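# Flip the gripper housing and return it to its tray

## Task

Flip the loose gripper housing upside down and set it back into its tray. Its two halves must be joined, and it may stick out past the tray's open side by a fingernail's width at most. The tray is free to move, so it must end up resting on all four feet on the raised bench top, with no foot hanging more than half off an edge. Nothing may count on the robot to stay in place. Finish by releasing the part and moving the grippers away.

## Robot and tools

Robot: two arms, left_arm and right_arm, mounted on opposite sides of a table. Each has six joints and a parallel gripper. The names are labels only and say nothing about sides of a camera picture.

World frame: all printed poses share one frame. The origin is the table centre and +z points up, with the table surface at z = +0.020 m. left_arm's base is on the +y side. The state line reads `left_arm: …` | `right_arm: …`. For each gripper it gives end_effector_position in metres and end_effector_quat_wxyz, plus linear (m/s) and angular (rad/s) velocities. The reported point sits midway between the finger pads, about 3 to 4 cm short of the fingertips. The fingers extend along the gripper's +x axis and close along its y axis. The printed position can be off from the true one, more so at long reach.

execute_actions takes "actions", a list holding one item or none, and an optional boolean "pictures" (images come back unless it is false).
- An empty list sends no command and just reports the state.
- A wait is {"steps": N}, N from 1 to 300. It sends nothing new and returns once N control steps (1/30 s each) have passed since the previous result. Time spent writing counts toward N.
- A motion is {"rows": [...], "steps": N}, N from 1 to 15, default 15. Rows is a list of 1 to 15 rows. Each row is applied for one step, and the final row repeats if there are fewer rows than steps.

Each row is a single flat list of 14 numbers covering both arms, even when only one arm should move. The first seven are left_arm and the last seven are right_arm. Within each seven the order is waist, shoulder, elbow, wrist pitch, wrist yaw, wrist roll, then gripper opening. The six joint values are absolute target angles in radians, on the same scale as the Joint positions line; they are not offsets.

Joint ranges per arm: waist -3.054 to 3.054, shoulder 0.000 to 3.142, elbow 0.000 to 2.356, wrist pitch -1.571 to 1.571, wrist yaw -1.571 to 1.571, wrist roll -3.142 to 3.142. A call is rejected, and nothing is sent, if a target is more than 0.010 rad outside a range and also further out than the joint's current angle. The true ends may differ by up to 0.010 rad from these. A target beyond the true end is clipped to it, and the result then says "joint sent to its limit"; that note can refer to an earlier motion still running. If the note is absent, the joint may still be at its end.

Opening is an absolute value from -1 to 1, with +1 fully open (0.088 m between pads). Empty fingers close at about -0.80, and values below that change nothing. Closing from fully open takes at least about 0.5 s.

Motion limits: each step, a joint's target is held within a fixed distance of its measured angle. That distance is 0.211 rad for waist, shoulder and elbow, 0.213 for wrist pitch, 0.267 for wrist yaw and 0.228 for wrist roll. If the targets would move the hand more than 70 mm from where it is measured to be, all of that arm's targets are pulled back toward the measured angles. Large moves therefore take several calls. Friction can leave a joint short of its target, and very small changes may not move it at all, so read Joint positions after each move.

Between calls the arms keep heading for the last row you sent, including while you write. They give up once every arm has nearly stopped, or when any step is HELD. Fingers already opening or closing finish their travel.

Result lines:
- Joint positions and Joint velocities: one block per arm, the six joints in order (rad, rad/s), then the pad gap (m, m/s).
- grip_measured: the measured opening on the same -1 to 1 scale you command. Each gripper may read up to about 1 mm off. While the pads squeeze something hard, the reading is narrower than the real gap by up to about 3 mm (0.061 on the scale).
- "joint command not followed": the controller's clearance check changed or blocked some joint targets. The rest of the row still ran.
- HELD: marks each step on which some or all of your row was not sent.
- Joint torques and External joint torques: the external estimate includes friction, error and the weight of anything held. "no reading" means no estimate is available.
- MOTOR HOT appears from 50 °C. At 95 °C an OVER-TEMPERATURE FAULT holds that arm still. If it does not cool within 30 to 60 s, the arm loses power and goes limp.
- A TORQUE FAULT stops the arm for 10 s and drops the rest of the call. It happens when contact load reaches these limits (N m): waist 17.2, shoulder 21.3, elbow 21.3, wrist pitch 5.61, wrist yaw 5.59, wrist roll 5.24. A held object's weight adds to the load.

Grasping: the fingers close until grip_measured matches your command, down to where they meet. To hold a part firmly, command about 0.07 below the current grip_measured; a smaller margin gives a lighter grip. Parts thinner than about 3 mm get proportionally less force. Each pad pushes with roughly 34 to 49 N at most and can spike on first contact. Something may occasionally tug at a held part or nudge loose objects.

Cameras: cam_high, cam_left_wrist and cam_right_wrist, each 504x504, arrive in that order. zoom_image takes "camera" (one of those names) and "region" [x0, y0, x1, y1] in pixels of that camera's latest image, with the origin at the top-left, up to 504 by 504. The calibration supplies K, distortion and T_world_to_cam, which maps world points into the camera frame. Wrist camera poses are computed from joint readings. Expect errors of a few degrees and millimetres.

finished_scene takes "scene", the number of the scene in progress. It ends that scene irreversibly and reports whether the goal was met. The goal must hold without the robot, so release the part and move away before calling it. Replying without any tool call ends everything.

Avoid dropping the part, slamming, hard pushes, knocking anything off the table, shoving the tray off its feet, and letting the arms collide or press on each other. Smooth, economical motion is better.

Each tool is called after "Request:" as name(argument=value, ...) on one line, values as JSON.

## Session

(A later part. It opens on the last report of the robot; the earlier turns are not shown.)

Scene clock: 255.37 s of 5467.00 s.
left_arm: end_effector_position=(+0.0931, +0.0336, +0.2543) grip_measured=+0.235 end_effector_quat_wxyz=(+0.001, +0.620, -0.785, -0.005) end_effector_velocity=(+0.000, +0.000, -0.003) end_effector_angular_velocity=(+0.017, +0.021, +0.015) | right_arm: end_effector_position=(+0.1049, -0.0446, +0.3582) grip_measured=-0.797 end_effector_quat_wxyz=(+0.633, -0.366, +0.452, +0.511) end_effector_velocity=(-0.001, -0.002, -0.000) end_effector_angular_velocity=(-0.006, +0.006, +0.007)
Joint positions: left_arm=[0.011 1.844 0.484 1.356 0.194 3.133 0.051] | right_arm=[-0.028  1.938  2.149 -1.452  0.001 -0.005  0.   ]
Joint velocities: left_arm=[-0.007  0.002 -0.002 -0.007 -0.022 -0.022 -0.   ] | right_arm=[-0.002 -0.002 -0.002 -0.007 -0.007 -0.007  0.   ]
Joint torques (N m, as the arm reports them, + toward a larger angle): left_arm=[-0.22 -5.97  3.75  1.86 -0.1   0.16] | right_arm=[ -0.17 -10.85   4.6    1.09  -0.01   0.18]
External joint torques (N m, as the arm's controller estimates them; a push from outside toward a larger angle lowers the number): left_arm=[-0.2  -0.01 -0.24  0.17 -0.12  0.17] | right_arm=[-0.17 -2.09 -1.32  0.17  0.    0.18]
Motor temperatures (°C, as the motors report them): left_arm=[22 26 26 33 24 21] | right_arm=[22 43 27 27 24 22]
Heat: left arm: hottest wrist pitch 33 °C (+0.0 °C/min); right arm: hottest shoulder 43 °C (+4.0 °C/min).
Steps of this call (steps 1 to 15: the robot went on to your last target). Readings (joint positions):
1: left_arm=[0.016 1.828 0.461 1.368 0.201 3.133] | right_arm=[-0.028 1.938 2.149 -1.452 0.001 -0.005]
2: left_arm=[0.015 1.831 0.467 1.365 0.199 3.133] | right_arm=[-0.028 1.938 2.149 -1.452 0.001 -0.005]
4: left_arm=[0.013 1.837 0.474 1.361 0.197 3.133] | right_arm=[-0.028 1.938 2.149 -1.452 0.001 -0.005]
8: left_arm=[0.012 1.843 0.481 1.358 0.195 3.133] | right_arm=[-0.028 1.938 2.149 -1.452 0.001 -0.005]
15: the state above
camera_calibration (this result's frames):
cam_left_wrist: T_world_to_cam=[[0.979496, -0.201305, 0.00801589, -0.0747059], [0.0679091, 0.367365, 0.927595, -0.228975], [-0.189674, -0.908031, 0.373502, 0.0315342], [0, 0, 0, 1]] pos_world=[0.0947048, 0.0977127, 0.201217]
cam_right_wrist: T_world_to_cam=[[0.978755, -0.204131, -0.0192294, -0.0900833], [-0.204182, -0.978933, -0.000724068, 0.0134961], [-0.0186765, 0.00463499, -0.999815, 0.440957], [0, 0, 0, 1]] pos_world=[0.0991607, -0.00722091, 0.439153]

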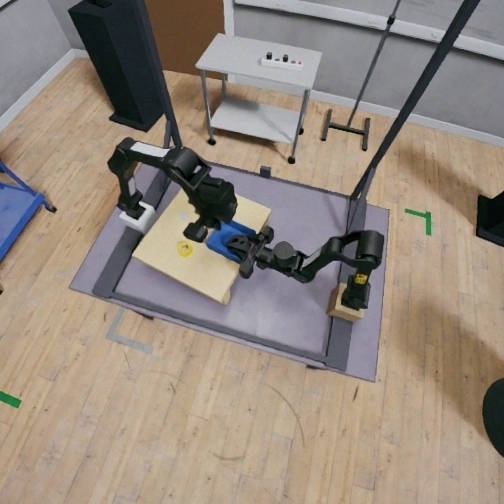

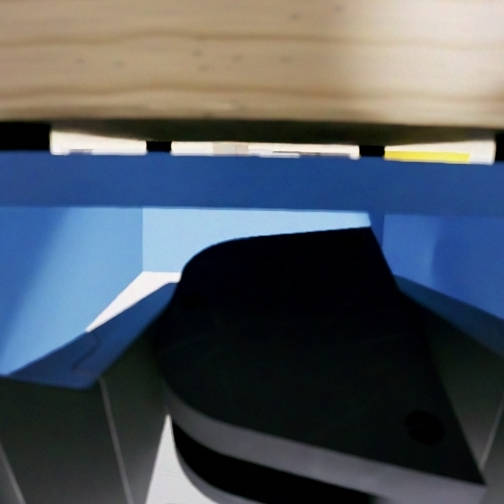

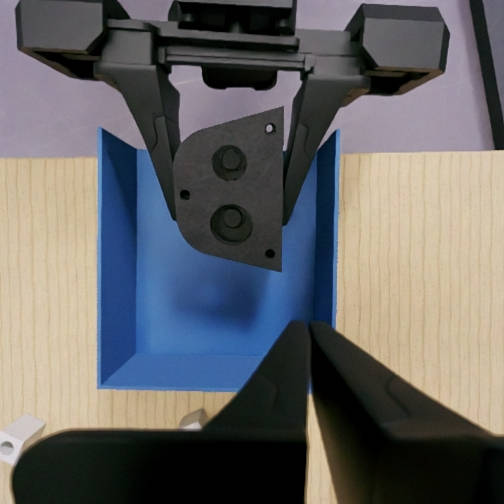

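Lower to ~.243.

Request:
execute_actions(actions=[{"rows":[[0.008,1.86,0.49,1.37,0.19,3.14,0.1,-0.03,1.93,2.14,-1.45,0,0,-0.8],[0.008,1.86,0.49,1.37,0.19,3.14,0.1,-0.03,1.93,2.14,-1.45,0,0,-0.8],[0.008,1.875,0.49,1.385,0.19,3.14,0.1,-0.03,1.93,2.14,-1.45,0,0,-0.8],[0.008,1.875,0.49,1.385,0.19,3.14,0.1,-0.03,1.93,2.14,-1.45,0,0,-0.8],[0.008,1.89,0.49,1.4,0.19,3.14,0.1,-0.03,1.93,2.14,-1.45,0,0,-0.8],[0.008,1.89,0.49,1.4,0.19,3.14,0.1,-0.03,1.93,2.14,-1.45,0,0,-0.8],[0.008,1.905,0.49,1.415,0.19,3.14,0.1,-0.03,1.93,2.14,-1.45,0,0,-0.8],[0.008,1.905,0.49,1.415,0.19,3.14,0.1,-0.03,1.93,2.14,-1.45,0,0,-0.8],[0.008,1.915,0.49,1.425,0.19,3.14,0.1,-0.03,1.93,2.14,-1.45,0,0,-0.8]]}], pictures=false)

Request:
execute_actions(actions=[{"steps":12}])

Scene clock: 262.27 s of 5467.00 s.
left_arm: end_effector_position=(+0.0931, +0.0321, +0.2427) grip_measured=+0.235 end_effector_quat_wxyz=(+0.001, +0.620, -0.785, -0.006) end_effector_velocity=(+0.000, +0.000, -0.007) end_effector_angular_velocity=(+0.009, +0.007, +0.005) | right_arm: end_effector_position=(+0.1049, -0.0446, +0.3582) grip_measured=-0.797 end_effector_quat_wxyz=(+0.633, -0.366, +0.452, +0.511) end_effector_velocity=(+0.002, -0.000, -0.001) end_effector_angular_velocity=(-0.001, -0.014, +0.016)
Joint positions: left_arm=[0.011 1.906 0.485 1.415 0.194 3.133 0.051] | right_arm=[-0.028  1.938  2.149 -1.452  0.001 -0.005  0.   ]
Joint velocities: left_arm=[-0.002  0.027 -0.002  0.022 -0.007 -0.007 -0.   ] | right_arm=[-0.002 -0.002 -0.007  0.007  0.007 -0.022  0.   ]
Joint torques (N m, as the arm reports them, + toward a larger angle): left_arm=[-0.38 -6.11  3.3   2.29 -0.14  0.16] | right_arm=[ -0.15 -10.81   4.64   1.11  -0.02   0.19]
External joint torques (N m, as the arm's controller estimates them; a push from outside toward a larger angle lowers the number): left_arm=[-0.41  0.   -0.44  0.6  -0.15  0.17] | right_arm=[-0.13 -2.16 -1.23  0.19 -0.02  0.19]
Motor temperatures (°C, as the motors report them): left_arm=[22 27 26 33 24 21] | right_arm=[22 43 27 27 24 22]
Heat: left arm: hottest wrist pitch 33 °C (+0.0 °C/min); right arm: hottest shoulder 43 °C (+3.0 °C/min).
Steps of this call (steps 1 to 15: the robot went on to your last target; steps 16 to 140: nothing new was sent; then 1.73 s passed at rest; steps 141 to 155: all 15 steps of this action). Readings (joint positions):
141: left_arm=[0.011 1.846 0.485 1.356 0.194 3.133] | right_arm=[-0.028 1.938 2.149 -1.452 0.001 -0.005]
142: left_arm=[0.011 1.847 0.485 1.356 0.194 3.133] | right_arm=[-0.028 1.938 2.149 -1.452 0.001 -0.005]
144: left_arm=[0.011 1.855 0.485 1.366 0.194 3.133] | right_arm=[-0.028 1.938 2.149 -1.452 0.001 -0.005]
148: left_arm=[0.011 1.880 0.485 1.390 0.194 3.133] | right_arm=[-0.028 1.938 2.149 -1.452 0.001 -0.005]
155: the state above

Scene clock: 262.67 s of 5467.00 s.
left_arm: end_effector_position=(+0.0931, +0.0320, +0.2422) grip_measured=+0.235 end_effector_quat_wxyz=(+0.001, +0.620, -0.785, -0.005) end_effector_velocity=(+0.000, +0.000, -0.000) end_effector_angular_velocity=(-0.001, +0.007, +0.005) | right_arm: end_effector_position=(+0.1049, -0.0446, +0.3582) grip_measured=-0.797 end_effector_quat_wxyz=(+0.633, -0.366, +0.452, +0.511) end_effector_velocity=(-0.001, -0.005, -0.001) end_effector_angular_velocity=(-0.020, +0.009, +0.007)
Joint positions: left_arm=[0.011 1.91  0.485 1.42  0.194 3.133 0.051] | right_arm=[-0.028  1.938  2.149 -1.452  0.001 -0.005  0.   ]
Joint velocities: left_arm=[-0.002  0.002 -0.002  0.007 -0.007 -0.007 -0.   ] | right_arm=[-0.002 -0.002 -0.002 -0.022 -0.007 -0.007  0.   ]
Joint torques (N m, as the arm reports them, + toward a larger angle): left_arm=[-0.48 -6.24  3.14  2.32 -0.15  0.15] | right_arm=[ -0.19 -10.77   4.65   1.1   -0.02   0.2 ]
External joint torques (N m, as the arm's controller estimates them; a push from outside toward a larger angle lowers the number): left_arm=[-0.48 -0.13 -0.57  0.62 -0.17  0.15] | right_arm=[-0.2  -2.08 -1.23  0.2   0.    0.19]
Motor temperatures (°C, as the motors report them): left_arm=[22 27 26 33 24 21] | right_arm=[22 43 27 27 24 22]
Heat: left arm: hottest wrist pitch 33 °C (+0.0 °C/min); right arm: hottest shoulder 43 °C (+3.1 °C/min).
Steps of this call (steps 1 to 12: the robot went on to your last target). Readings (joint positions):
1: left_arm=[0.011 1.907 0.485 1.417 0.194 3.133] | right_arm=[-0.028 1.938 2.149 -1.452 0.001 -0.005]
2: left_arm=[0.011 1.907 0.485 1.417 0.194 3.133] | right_arm=[-0.028 1.938 2.149 -1.452 0.001 -0.005]
4: left_arm=[0.011 1.908 0.485 1.419 0.194 3.133] | right_arm=[-0.028 1.938 2.149 -1.452 0.001 -0.005]
8: left_arm=[0.011 1.909 0.485 1.420 0.194 3.133] | right_arm=[-0.028 1.938 2.149 -1.452 0.001 -0.005]
12: the state above
camera_calibration (this result's frames):
cam_left_wrist: T_world_to_cam=[[0.979572, -0.20094, 0.00783222, -0.0748947], [0.0677253, 0.366329, 0.928017, -0.217213], [-0.189345, -0.908529, 0.372455, 0.03486], [0, 0, 0, 1]] pos_world=[0.0946762, 0.0961934, 0.18918]
cam_right_wrist: T_world_to_cam=[[0.978755, -0.204131, -0.0192294, -0.0900833], [-0.204182, -0.978933, -0.000724068, 0.0134961], [-0.0186765, 0.00463499, -0.999815, 0.440957], [0, 0, 0, 1]] pos_world=[0.0991607, -0.00722091, 0.439153]

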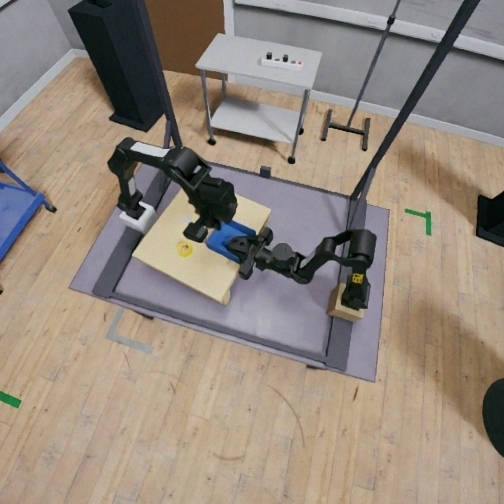

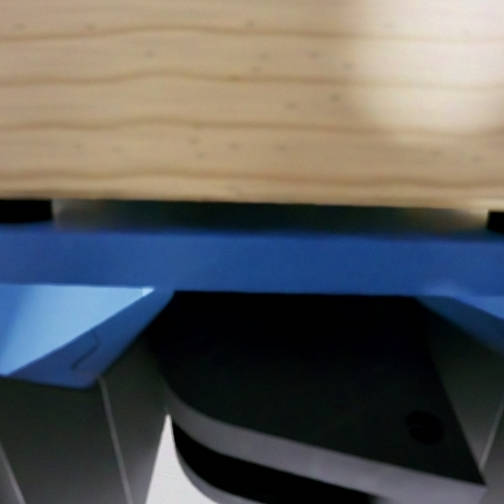

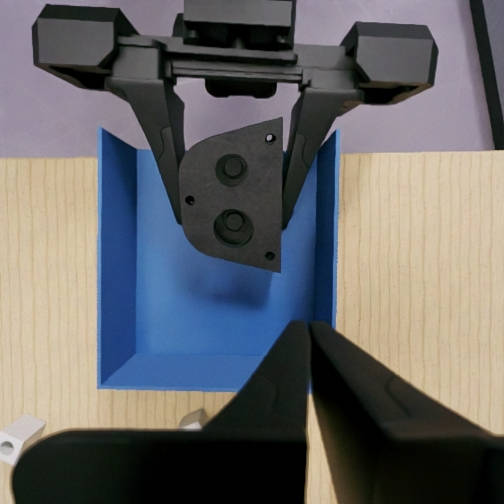

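Request:
execute_actions(actions=[{"rows":[[0.008,1.935,0.488,1.445,0.19,3.14,0.1,-0.03,1.93,2.14,-1.45,0,0,-0.8]]}], pictures=false)

Request:
execute_actions(actions=[{"rows":[[0.008,1.935,0.488,1.445,0.19,3.14,0.4,-0.03,1.93,2.14,-1.45,0,0,-0.8]],"steps":10}], pictures=false)

Request:
execute_actions(actions=[{"rows":[[0.015,1.91,0.45,1.465,0.2,3.14,0.4,-0.03,1.93,2.14,-1.45,0,0,-0.8],[0.015,1.91,0.45,1.465,0.2,3.14,0.4,-0.03,1.93,2.14,-1.45,0,0,-0.8],[0.023,1.893,0.42,1.48,0.208,3.14,0.4,-0.03,1.93,2.14,-1.45,0,0,-0.8],[0.023,1.893,0.42,1.48,0.208,3.14,0.4,-0.03,1.93,2.14,-1.45,0,0,-0.8],[0.03,1.878,0.39,1.495,0.215,3.14,0.4,-0.03,1.93,2.14,-1.45,0,0,-0.8],[0.03,1.878,0.39,1.495,0.215,3.14,0.4,-0.03,1.93,2.14,-1.45,0,0,-0.8],[0.037,1.865,0.362,1.51,0.222,3.14,0.4,-0.03,1.93,2.14,-1.45,0,0,-0.8]]}], pictures=false)

Request:
execute_actions(actions=[{"rows":[[0.037,1.865,0.362,1.51,0.222,3.14,0.15,-0.03,1.93,2.14,-1.45,0,0,-0.8]]}], pictures=false)

Request:
execute_actions(actions=[{"rows":[[0.03,1.888,0.4,1.492,0.212,3.14,0.15,-0.03,1.93,2.14,-1.45,0,0,-0.8],[0.03,1.888,0.4,1.492,0.212,3.14,0.15,-0.03,1.93,2.14,-1.45,0,0,-0.8],[0.022,1.902,0.43,1.477,0.205,3.14,0.15,-0.03,1.93,2.14,-1.45,0,0,-0.8],[0.022,1.902,0.43,1.477,0.205,3.14,0.15,-0.03,1.93,2.14,-1.45,0,0,-0.8],[0.014,1.916,0.46,1.46,0.197,3.14,0.15,-0.03,1.93,2.14,-1.45,0,0,-0.8],[0.014,1.916,0.46,1.46,0.197,3.14,0.15,-0.03,1.93,2.14,-1.45,0,0,-0.8],[0.007,1.928,0.485,1.447,0.19,3.14,0.15,-0.03,1.93,2.14,-1.45,0,0,-0.8],[0.007,1.928,0.485,1.447,0.19,3.14,0.15,-0.03,1.93,2.14,-1.45,0,0,-0.8],[0.0,1.938,0.505,1.436,0.183,3.14,0.15,-0.03,1.93,2.14,-1.45,0,0,-0.8]]}], pictures=false)

Request:
execute_actions(actions=[{"steps":12}])

Scene clock: 285.77 s of 5467.00 s.
left_arm: end_effector_position=(+0.0931, +0.0318, +0.2405) grip_measured=+0.235 end_effector_quat_wxyz=(+0.003, +0.620, -0.785, -0.003) end_effector_velocity=(-0.002, +0.001, -0.000) end_effector_angular_velocity=(-0.001, +0.007, -0.010) | right_arm: end_effector_position=(+0.1049, -0.0446, +0.3582) grip_measured=-0.797 end_effector_quat_wxyz=(+0.633, -0.366, +0.452, +0.511) end_effector_velocity=(-0.003, -0.002, -0.000) end_effector_angular_velocity=(-0.007, +0.001, +0.026)
Joint positions: left_arm=[0.011 1.926 0.485 1.443 0.194 3.134 0.051] | right_arm=[-0.028  1.938  2.149 -1.452  0.001 -0.005  0.   ]
Joint velocities: left_arm=[-0.002  0.002 -0.002  0.007  0.007 -0.007 -0.   ] | right_arm=[ 0.002 -0.002 -0.002 -0.007 -0.007 -0.022  0.   ]
Joint torques (N m, as the arm reports them, + toward a larger angle): left_arm=[-0.27 -5.63  2.86  2.03 -0.12  0.13] | right_arm=[ -0.13 -10.76   4.62   1.1   -0.01   0.19]
External joint torques (N m, as the arm's controller estimates them; a push from outside toward a larger angle lowers the number): left_arm=[-0.25  0.55 -0.78  0.32 -0.15  0.14] | right_arm=[-0.17 -2.04 -1.28  0.18  0.01  0.19]
Motor temperatures (°C, as the motors report them): left_arm=[22 27 26 35 24 21] | right_arm=[22 44 27 27 24 22]
Heat: left arm: hottest wrist pitch 35 °C (+2.0 °C/min); right arm: hottest shoulder 44 °C (+3.0 °C/min).
Steps of this call (steps 1 to 15: the robot went on to your last target; steps 16 to 90: nothing new was sent; then 19.60 s passed at rest; steps 91 to 105: all 15 steps of this action). Readings (joint positions):
91: left_arm=[0.011 1.912 0.485 1.424 0.194 3.133] | right_arm=[-0.028 1.938 2.149 -1.452 0.001 -0.005]
92: left_arm=[0.011 1.915 0.485 1.429 0.194 3.133] | right_arm=[-0.028 1.938 2.149 -1.452 0.001 -0.005]
94: left_arm=[0.011 1.921 0.485 1.436 0.194 3.134] | right_arm=[-0.028 1.938 2.149 -1.452 0.001 -0.005]
98: left_arm=[0.011 1.925 0.485 1.440 0.194 3.134] | right_arm=[-0.028 1.938 2.149 -1.452 0.001 -0.005]
105: the state above

Scene clock: 286.10 s of 5467.00 s.
left_arm: end_effector_position=(+0.0927, +0.0318, +0.2396) grip_measured=+0.374 end_effector_quat_wxyz=(+0.002, +0.619, -0.785, -0.003) end_effector_velocity=(-0.002, +0.001, +0.002) end_effector_angular_velocity=(-0.009, -0.007, -0.000) | right_arm: end_effector_position=(+0.1049, -0.0446, +0.3582) grip_measured=-0.797 end_effector_quat_wxyz=(+0.633, -0.366, +0.452, +0.511) end_effector_velocity=(+0.002, -0.003, -0.000) end_effector_angular_velocity=(-0.008, -0.003, -0.012)
Joint positions: left_arm=[0.01  1.929 0.485 1.443 0.194 3.134 0.057] | right_arm=[-0.028  1.938  2.149 -1.452  0.001 -0.005  0.   ]
Joint velocities: left_arm=[-0.007 -0.002 -0.002  0.007 -0.007  0.007  0.009] | right_arm=[-0.002 -0.002 -0.002 -0.007  0.007  0.007  0.   ]
Joint torques (N m, as the arm reports them, + toward a larger angle): left_arm=[-0.5  -6.11  2.8   2.07 -0.15  0.17] | right_arm=[ -0.21 -10.79   4.65   1.11  -0.02   0.2 ]
External joint torques (N m, as the arm's controller estimates them; a push from outside toward a larger angle lowers the number): left_arm=[-0.53  0.05 -0.82  0.38 -0.17  0.18] | right_arm=[-0.2  -2.14 -1.21  0.19 -0.01  0.2 ]
Motor temperatures (°C, as the motors report them): left_arm=[22 27 26 35 24 21] | right_arm=[22 44 27 27 24 22]
Heat: left arm: hottest wrist pitch 35 °C (+2.0 °C/min); right arm: hottest shoulder 44 °C (+3.0 °C/min).
Steps of this call (steps 1 to 10: all 10 steps of this action). Readings (joint positions):
1: left_arm=[0.011 1.926 0.485 1.443 0.194 3.134] | right_arm=[-0.028 1.938 2.149 -1.452 0.001 -0.005]
2: left_arm=[0.011 1.926 0.485 1.443 0.194 3.134] | right_arm=[-0.028 1.938 2.149 -1.452 0.001 -0.005]
4: left_arm=[0.011 1.927 0.485 1.443 0.194 3.134] | right_arm=[-0.028 1.938 2.149 -1.452 0.001 -0.005]
8: left_arm=[0.010 1.929 0.485 1.443 0.194 3.134] | right_arm=[-0.028 1.938 2.149 -1.452 0.001 -0.005]
10: the state above

Scene clock: 286.60 s of 5467.00 s.
left_arm: end_effector_position=(+0.0994, +0.0587, +0.2389) grip_measured=+0.397 end_effector_quat_wxyz=(+0.002, +0.620, -0.785, -0.003) end_effector_velocity=(+0.002, +0.011, -0.002) end_effector_angular_velocity=(+0.011, -0.007, +0.010) | right_arm: end_effector_position=(+0.1049, -0.0446, +0.3582) grip_measured=-0.797 end_effector_quat_wxyz=(+0.633, -0.366, +0.452, +0.511) end_effector_velocity=(+0.005, -0.007, +0.001) end_effector_angular_velocity=(-0.022, -0.019, -0.008)
Joint positions: left_arm=[0.033 1.878 0.373 1.503 0.216 3.134 0.058] | right_arm=[-0.028  1.938  2.149 -1.452  0.001 -0.005  0.   ]
Joint velocities: left_arm=[ 0.002 -0.027 -0.046  0.007 -0.007  0.007  0.   ] | right_arm=[-0.007 -0.007 -0.002 -0.022  0.022 -0.007  0.   ]
Joint torques (N m, as the arm reports them, + toward a larger angle): left_arm=[ 0.3  -7.39  1.83  2.2   0.11  0.13] | right_arm=[ -0.14 -10.77   4.61   1.11  -0.02   0.2 ]
External joint torques (N m, as the arm's controller estimates them; a push from outside toward a larger angle lowers the number): left_arm=[ 0.31 -1.89 -1.53  0.51  0.09  0.14] | right_arm=[-0.13 -2.04 -1.28  0.21 -0.01  0.2 ]
Motor temperatures (°C, as the motors report them): left_arm=[22 27 26 35 24 21] | right_arm=[22 44 27 27 24 22]
Heat: left arm: hottest wrist pitch 35 °C (+2.0 °C/min); right arm: hottest shoulder 44 °C (+3.1 °C/min).
Steps of this call (steps 1 to 15: all 15 steps of this action). Readings (joint positions):
1: left_arm=[0.010 1.929 0.483 1.445 0.194 3.134] | right_arm=[-0.028 1.938 2.149 -1.452 0.001 -0.005]
2: left_arm=[0.010 1.929 0.479 1.450 0.194 3.134] | right_arm=[-0.028 1.938 2.149 -1.452 0.001 -0.005]
4: left_arm=[0.012 1.922 0.461 1.459 0.195 3.134] | right_arm=[-0.028 1.938 2.149 -1.452 0.001 -0.005]
8: left_arm=[0.024 1.896 0.409 1.485 0.207 3.134] | right_arm=[-0.028 1.938 2.149 -1.452 0.001 -0.005]
15: the state above

Scene clock: 287.10 s of 5467.00 s.
left_arm: end_effector_position=(+0.0997, +0.0599, +0.2391) grip_measured=+0.215 end_effector_quat_wxyz=(+0.002, +0.619, -0.785, -0.003) end_effector_velocity=(+0.000, +0.000, -0.001) end_effector_angular_velocity=(+0.012, +0.021, +0.005) | right_arm: end_effector_position=(+0.1049, -0.0446, +0.3582) grip_measured=-0.797 end_effector_quat_wxyz=(+0.633, -0.366, +0.452, +0.511) end_effector_velocity=(+0.002, -0.003, +0.003) end_effector_angular_velocity=(-0.001, -0.014, +0.016)
Joint positions: left_arm=[0.034 1.875 0.368 1.506 0.218 3.134 0.05 ] | right_arm=[-0.028  1.938  2.149 -1.452  0.001 -0.005  0.   ]
Joint velocities: left_arm=[-0.002 -0.002 -0.002 -0.007 -0.007 -0.022 -0.   ] | right_arm=[-0.002 -0.007  0.002 -0.007  0.007 -0.022  0.   ]
Joint torques (N m, as the arm reports them, + toward a larger angle): left_arm=[ 0.18 -7.49  1.77  2.23  0.17  0.13] | right_arm=[ -0.13 -10.82   4.63   1.1   -0.01   0.2 ]
External joint torques (N m, as the arm's controller estimates them; a push from outside toward a larger angle lowers the number): left_arm=[ 0.17 -1.99 -1.56  0.52  0.15  0.14] | right_arm=[-0.17 -2.02 -1.3   0.18  0.    0.2 ]
Motor temperatures (°C, as the motors report them): left_arm=[22 27 26 35 24 21] | right_arm=[22 44 27 27 24 22]
Heat: left arm: hottest wrist pitch 35 °C (+2.0 °C/min); right arm: hottest shoulder 44 °C (+3.0 °C/min).
Steps of this call (steps 1 to 15: all 15 steps of this action). Readings (joint positions):
1: left_arm=[0.033 1.877 0.372 1.504 0.216 3.134] | right_arm=[-0.028 1.938 2.149 -1.452 0.001 -0.005]
2: left_arm=[0.033 1.877 0.371 1.504 0.217 3.134] | right_arm=[-0.028 1.938 2.149 -1.452 0.001 -0.005]
4: left_arm=[0.034 1.876 0.370 1.505 0.217 3.134] | right_arm=[-0.028 1.938 2.149 -1.452 0.001 -0.005]
8: left_arm=[0.034 1.875 0.369 1.506 0.218 3.134] | right_arm=[-0.028 1.938 2.149 -1.452 0.001 -0.005]
15: the state above

Scene clock: 287.60 s of 5467.00 s.
left_arm: end_effector_position=(+0.0913, +0.0313, +0.2408) grip_measured=+0.215 end_effector_quat_wxyz=(+0.003, +0.619, -0.785, -0.002) end_effector_velocity=(-0.004, -0.015, -0.002) end_effector_angular_velocity=(+0.009, +0.007, +0.015) | right_arm: end_effector_position=(+0.1049, -0.0446, +0.3582) grip_measured=-0.797 end_effector_quat_wxyz=(+0.633, -0.366, +0.452, +0.511) end_effector_velocity=(+0.002, -0.003, -0.002) end_effector_angular_velocity=(-0.014, -0.006, +0.002)
Joint positions: left_arm=[0.005 1.928 0.487 1.443 0.19  3.134 0.05 ] | right_arm=[-0.028  1.938  2.149 -1.452  0.001 -0.005  0.   ]
Joint velocities: left_arm=[-0.022  0.032  0.061 -0.037 -0.037 -0.007  0.   ] | right_arm=[-0.002 -0.002 -0.007 -0.007  0.007 -0.007  0.   ]
Joint torques (N m, as the arm reports them, + toward a larger angle): left_arm=[-0.35 -6.33  3.39  1.74 -0.15  0.13] | right_arm=[ -0.15 -10.8    4.63   1.1    0.     0.2 ]
External joint torques (N m, as the arm's controller estimates them; a push from outside toward a larger angle lowers the number): left_arm=[-0.36 -0.14 -0.2   0.02 -0.17  0.14] | right_arm=[-0.14 -2.22 -1.18  0.19  0.01  0.19]
Motor temperatures (°C, as the motors report them): left_arm=[22 27 26 35 24 21] | right_arm=[22 44 27 27 24 22]
Heat: left arm: hottest wrist pitch 35 °C (+2.0 °C/min); right arm: hottest shoulder 44 °C (+3.1 °C/min).
Steps of this call (steps 1 to 15: all 15 steps of this action). Readings (joint positions):
1: left_arm=[0.034 1.875 0.369 1.506 0.218 3.134] | right_arm=[-0.028 1.938 2.149 -1.452 0.001 -0.005]
2: left_arm=[0.034 1.875 0.371 1.504 0.218 3.134] | right_arm=[-0.028 1.938 2.149 -1.452 0.001 -0.005]
4: left_arm=[0.033 1.880 0.386 1.495 0.217 3.134] | right_arm=[-0.028 1.938 2.149 -1.452 0.001 -0.005]
8: left_arm=[0.021 1.904 0.437 1.469 0.204 3.134] | right_arm=[-0.028 1.938 2.149 -1.452 0.001 -0.005]
15: the state above

Scene clock: 288.00 s of 5467.00 s.
left_arm: end_effector_position=(+0.0908, +0.0292, +0.2409) grip_measured=+0.215 end_effector_quat_wxyz=(+0.003, +0.619, -0.785, -0.002) end_effector_velocity=(-0.002, +0.001, -0.000) end_effector_angular_velocity=(-0.001, +0.007, -0.010) | right_arm: end_effector_position=(+0.1049, -0.0446, +0.3582) grip_measured=-0.797 end_effector_quat_wxyz=(+0.633, -0.366, +0.452, +0.511) end_effector_velocity=(-0.001, -0.002, -0.000) end_effector_angular_velocity=(-0.006, +0.006, +0.007)
Joint positions: left_arm=[0.003 1.931 0.496 1.438 0.187 3.134 0.05 ] | right_arm=[-0.028  1.938  2.149 -1.452  0.001 -0.005  0.   ]
Joint velocities: left_arm=[-0.002  0.002 -0.002  0.007  0.007 -0.007  0.   ] | right_arm=[-0.002 -0.002 -0.002 -0.007 -0.007 -0.007  0.   ]
Joint torques (N m, as the arm reports them, + toward a larger angle): left_arm=[-0.44 -6.18  3.42  1.73 -0.11  0.15] | right_arm=[ -0.12 -10.77   4.59   1.09  -0.01   0.2 ]
External joint torques (N m, as the arm's controller estimates them; a push from outside toward a larger angle lowers the number): left_arm=[-0.47  0.01 -0.21  0.04 -0.13  0.16] | right_arm=[-0.12 -2.12 -1.27  0.17  0.    0.19]
Motor temperatures (°C, as the motors report them): left_arm=[22 27 26 35 24 21] | right_arm=[22 44 27 27 24 22]
Heat: left arm: hottest wrist pitch 35 °C (+2.0 °C/min); right arm: hottest shoulder 44 °C (+3.0 °C/min).
Steps of this call (steps 1 to 12: the robot went on to your last target). Readings (joint positions):
1: left_arm=[0.005 1.929 0.489 1.442 0.189 3.134] | right_arm=[-0.028 1.938 2.149 -1.452 0.001 -0.005]
2: left_arm=[0.004 1.929 0.491 1.441 0.189 3.134] | right_arm=[-0.028 1.938 2.149 -1.452 0.001 -0.005]
4: left_arm=[0.004 1.930 0.493 1.440 0.188 3.134] | right_arm=[-0.028 1.938 2.149 -1.452 0.001 -0.005]
8: left_arm=[0.004 1.931 0.495 1.439 0.187 3.134] | right_arm=[-0.028 1.938 2.149 -1.452 0.001 -0.005]
12: the state above
camera_calibration (this result's frames):
cam_left_wrist: T_world_to_cam=[[0.979415, -0.201619, 0.00980949, -0.0736203], [0.0676225, 0.373505, 0.92516, -0.214324], [-0.190194, -0.905452, 0.37945, 0.0306982], [0, 0, 0, 1]] pos_world=[0.0924365, 0.0930034, 0.187357]
cam_right_wrist: T_world_to_cam=[[0.978755, -0.204131, -0.0192294, -0.0900833], [-0.204182, -0.978933, -0.000724068, 0.0134961], [-0.0186765, 0.00463499, -0.999815, 0.440957], [0, 0, 0, 1]] pos_world=[0.0991607, -0.00722091, 0.439153]

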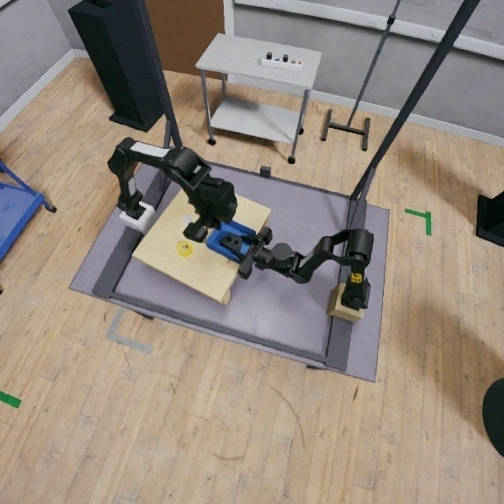

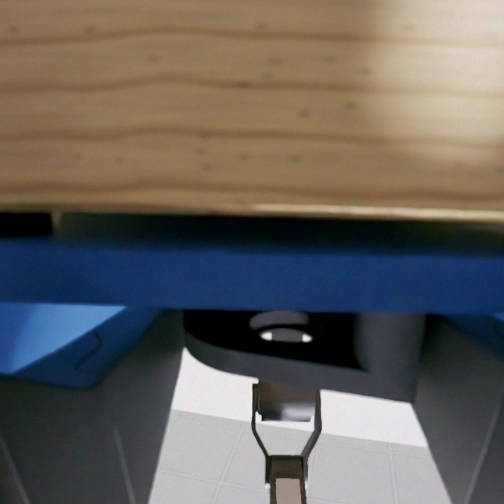

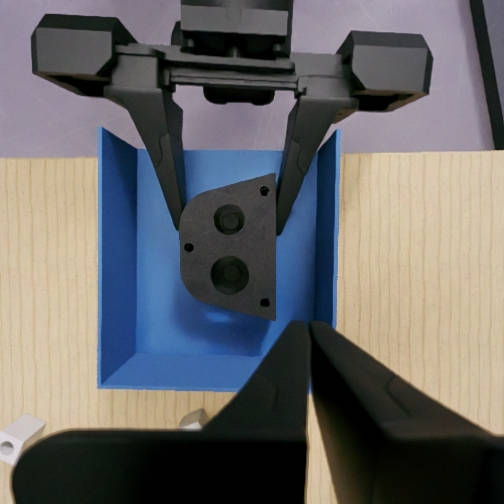

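Request:
execute_actions(actions=[{"rows":[[0.0,1.938,0.505,1.436,0.183,3.14,0.4,-0.03,1.93,2.14,-1.45,0,0,-0.8]],"steps":10}], pictures=false)

Request:
execute_actions(actions=[{"rows":[[0.02,1.88,0.42,1.47,0.2,3.14,0.4,-0.03,1.93,2.14,-1.45,0,0,-0.8],[0.02,1.88,0.42,1.47,0.2,3.14,0.4,-0.03,1.93,2.14,-1.45,0,0,-0.8],[0.035,1.82,0.34,1.48,0.22,3.14,0.4,-0.03,1.93,2.14,-1.45,0,0,-0.8],[0.035,1.82,0.34,1.48,0.22,3.14,0.4,-0.03,1.93,2.14,-1.45,0,0,-0.8],[0.055,1.73,0.25,1.48,0.24,3.14,0.4,-0.03,1.93,2.14,-1.45,0,0,-0.8],[0.055,1.73,0.25,1.48,0.24,3.14,0.4,-0.03,1.93,2.14,-1.45,0,0,-0.8],[0.08,1.63,0.155,1.48,0.27,3.14,0.4,-0.03,1.8,2.05,-1.4,0,0,-0.8]]}], pictures=false)

Request:
execute_actions(actions=[{"steps":15}])

Request:
finished_scene(scene=1)

Scene clock: 295.70 s of 5467.00 s.
left_arm: end_effector_position=(+0.0906, +0.0292, +0.2409) grip_measured=+0.378 end_effector_quat_wxyz=(+0.003, +0.619, -0.785, -0.002) end_effector_velocity=(-0.004, +0.002, -0.001) end_effector_angular_velocity=(+0.002, -0.022, +0.005) | right_arm: end_effector_position=(+0.1049, -0.0446, +0.3582) grip_measured=-0.797 end_effector_quat_wxyz=(+0.633, -0.366, +0.452, +0.511) end_effector_velocity=(+0.000, +0.001, +0.001) end_effector_angular_velocity=(+0.008, +0.003, +0.007)
Joint positions: left_arm=[0.003 1.931 0.496 1.438 0.187 3.134 0.058] | right_arm=[-0.028  1.938  2.149 -1.452  0.001 -0.005  0.   ]
Joint velocities: left_arm=[-0.017 -0.007 -0.007 -0.007 -0.022  0.022  0.008] | right_arm=[-0.002 -0.002 -0.002  0.007 -0.007 -0.007  0.   ]
Joint torques (N m, as the arm reports them, + toward a larger angle): left_arm=[-0.23 -6.13  3.35  1.73 -0.15  0.15] | right_arm=[ -0.17 -10.8    4.63   1.09  -0.02   0.19]
External joint torques (N m, as the arm's controller estimates them; a push from outside toward a larger angle lowers the number): left_arm=[-0.18  0.07 -0.25  0.05 -0.18  0.16] | right_arm=[-0.12 -2.26 -1.2   0.16 -0.01  0.19]
Motor temperatures (°C, as the motors report them): left_arm=[22 27 26 34 24 21] | right_arm=[22 44 27 27 24 22]
Heat: left arm: hottest wrist pitch 34 °C (+2.0 °C/min); right arm: hottest shoulder 44 °C (+2.0 °C/min).
Steps of this call (steps 1 to 15: the robot went on to your last target; steps 16 to 90: nothing new was sent; then 4.37 s passed at rest; steps 91 to 100: all 10 steps of this action). Readings (joint positions):
91: left_arm=[0.003 1.931 0.496 1.438 0.187 3.134] | right_arm=[-0.028 1.938 2.149 -1.452 0.001 -0.005]
92: left_arm=[0.003 1.931 0.496 1.438 0.187 3.134] | right_arm=[-0.028 1.938 2.149 -1.452 0.001 -0.005]
94: left_arm=[0.003 1.931 0.496 1.438 0.187 3.134] | right_arm=[-0.028 1.938 2.149 -1.452 0.001 -0.005]
98: left_arm=[0.003 1.931 0.496 1.438 0.187 3.134] | right_arm=[-0.028 1.938 2.149 -1.452 0.001 -0.005]
100: the state above

Scene clock: 296.20 s of 5467.00 s.
left_arm: end_effector_position=(+0.1075, +0.1099, +0.2524) grip_measured=+0.397 end_effector_quat_wxyz=(+0.002, +0.618, -0.786, -0.004) end_effector_velocity=(+0.003, +0.038, +0.003) end_effector_angular_velocity=(+0.006, +0.036, -0.010) | right_arm: end_effector_position=(+0.1012, -0.0617, +0.3847) grip_measured=-0.797 end_effector_quat_wxyz=(+0.653, -0.343, +0.423, +0.526) end_effector_velocity=(-0.007, -0.032, +0.073) end_effector_angular_velocity=(+0.212, -0.049, +0.021)
Joint positions: left_arm=[0.073 1.655 0.178 1.475 0.261 3.134 0.058] | right_arm=[-0.028  1.817  2.072 -1.407  0.001 -0.005  0.   ]
Joint velocities: left_arm=[ 0.027 -0.139 -0.144  0.007  0.037 -0.037 -0.   ] | right_arm=[-0.002 -0.212 -0.032  0.037 -0.007 -0.022  0.   ]
Joint torques (N m, as the arm reports them, + toward a larger angle): left_arm=[ 0.3  -5.3   1.95  2.21  0.11  0.12] | right_arm=[-0.12 -8.75  4.11  1.26 -0.01  0.19]
External joint torques (N m, as the arm's controller estimates them; a push from outside toward a larger angle lowers the number): left_arm=[ 0.33 -1.27 -1.67  0.51  0.08  0.13] | right_arm=[-0.08 -2.19 -1.16  0.21 -0.01  0.19]
Motor temperatures (°C, as the motors report them): left_arm=[22 27 26 34 24 21] | right_arm=[22 44 27 27 24 22]
Heat: left arm: hottest wrist pitch 34 °C (+2.0 °C/min); right arm: hottest shoulder 44 °C (+2.0 °C/min).
Steps of this call (steps 1 to 15: all 15 steps of this action). Readings (joint positions):
1: left_arm=[0.003 1.929 0.491 1.439 0.187 3.134] | right_arm=[-0.028 1.938 2.149 -1.452 0.001 -0.005]
2: left_arm=[0.005 1.923 0.480 1.445 0.187 3.134] | right_arm=[-0.028 1.938 2.149 -1.452 0.001 -0.005]
4: left_arm=[0.014 1.893 0.434 1.457 0.197 3.134] | right_arm=[-0.028 1.938 2.149 -1.452 0.001 -0.005]
8: left_arm=[0.047 1.762 0.287 1.469 0.232 3.134] | right_arm=[-0.028 1.911 2.116 -1.430 0.001 -0.005]
15: the state above

Scene clock: 296.70 s of 5467.00 s.
left_arm: end_effector_position=(+0.1079, +0.1142, +0.2531) grip_measured=+0.398 end_effector_quat_wxyz=(+0.002, +0.618, -0.787, -0.003) end_effector_velocity=(-0.004, +0.003, +0.002) end_effector_angular_velocity=(-0.009, -0.007, -0.024) | right_arm: end_effector_position=(+0.1008, -0.0633, +0.3847) grip_measured=-0.797 end_effector_quat_wxyz=(+0.653, -0.343, +0.422, +0.527) end_effector_velocity=(+0.001, -0.002, -0.002) end_effector_angular_velocity=(-0.011, +0.006, +0.002)
Joint positions: left_arm=[0.077 1.638 0.162 1.476 0.266 3.134 0.058] | right_arm=[-0.028  1.807  2.059 -1.402  0.001 -0.005  0.   ]
Joint velocities: left_arm=[-0.002 -0.007 -0.007  0.007  0.022  0.007 -0.   ] | right_arm=[-0.007  0.002 -0.002 -0.007 -0.007 -0.007  0.   ]
Joint torques (N m, as the arm reports them, + toward a larger angle): left_arm=[ 0.19 -5.42  1.74  2.19  0.13  0.15] | right_arm=[-0.17 -9.79  4.61  1.27 -0.01  0.19]
External joint torques (N m, as the arm's controller estimates them; a push from outside toward a larger angle lowers the number): left_arm=[ 0.21 -1.47 -1.69  0.5   0.1   0.16] | right_arm=[-0.11 -2.11 -1.26  0.21 -0.01  0.18]
Motor temperatures (°C, as the motors report them): left_arm=[22 27 26 34 24 21] | right_arm=[22 44 27 27 24 22]
Heat: left arm: hottest wrist pitch 34 °C (+2.0 °C/min); right arm: hottest shoulder 44 °C (+2.0 °C/min).
Steps of this call (steps 1 to 15: the robot went on to your last target). Readings (joint positions):
1: left_arm=[0.074 1.651 0.174 1.475 0.262 3.134] | right_arm=[-0.028 1.811 2.071 -1.406 0.001 -0.005]
2: left_arm=[0.074 1.648 0.171 1.476 0.263 3.134] | right_arm=[-0.028 1.808 2.070 -1.405 0.001 -0.005]
4: left_arm=[0.076 1.644 0.167 1.476 0.264 3.134] | right_arm=[-0.028 1.807 2.067 -1.403 0.001 -0.005]
8: left_arm=[0.076 1.640 0.163 1.476 0.265 3.134] | right_arm=[-0.028 1.807 2.059 -1.403 0.001 -0.005]
15: the state above
camera_calibration (this result's frames):
cam_left_wrist: T_world_to_cam=[[0.978402, -0.206503, 0.00931588, -0.0726328], [0.0693455, 0.370343, 0.926303, -0.258585], [-0.194734, -0.90565, 0.376665, 0.107528], [0, 0, 0, 1]] pos_world=[0.109935, 0.178149, 0.199703]
cam_right_wrist: T_world_to_cam=[[0.979118, -0.202478, -0.0181809, -0.0897024], [-0.203292, -0.97488, -0.0910025, 0.0292655], [0.000701812, 0.0927982, -0.995685, 0.46955], [0, 0, 0, 1]] pos_world=[0.0934492, -0.0332058, 0.468556]

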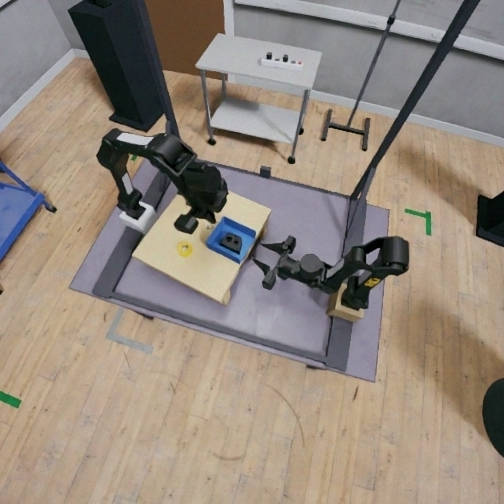

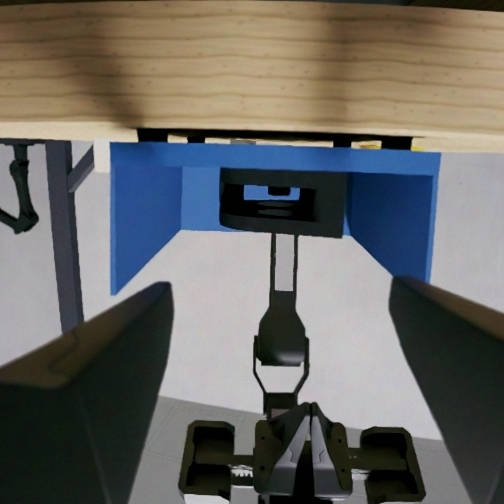

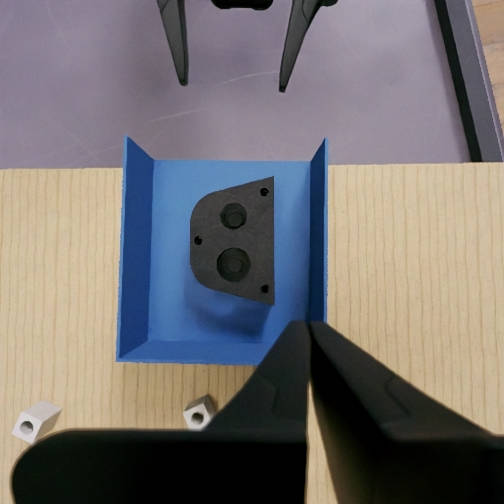

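The scene is finished: the task was done.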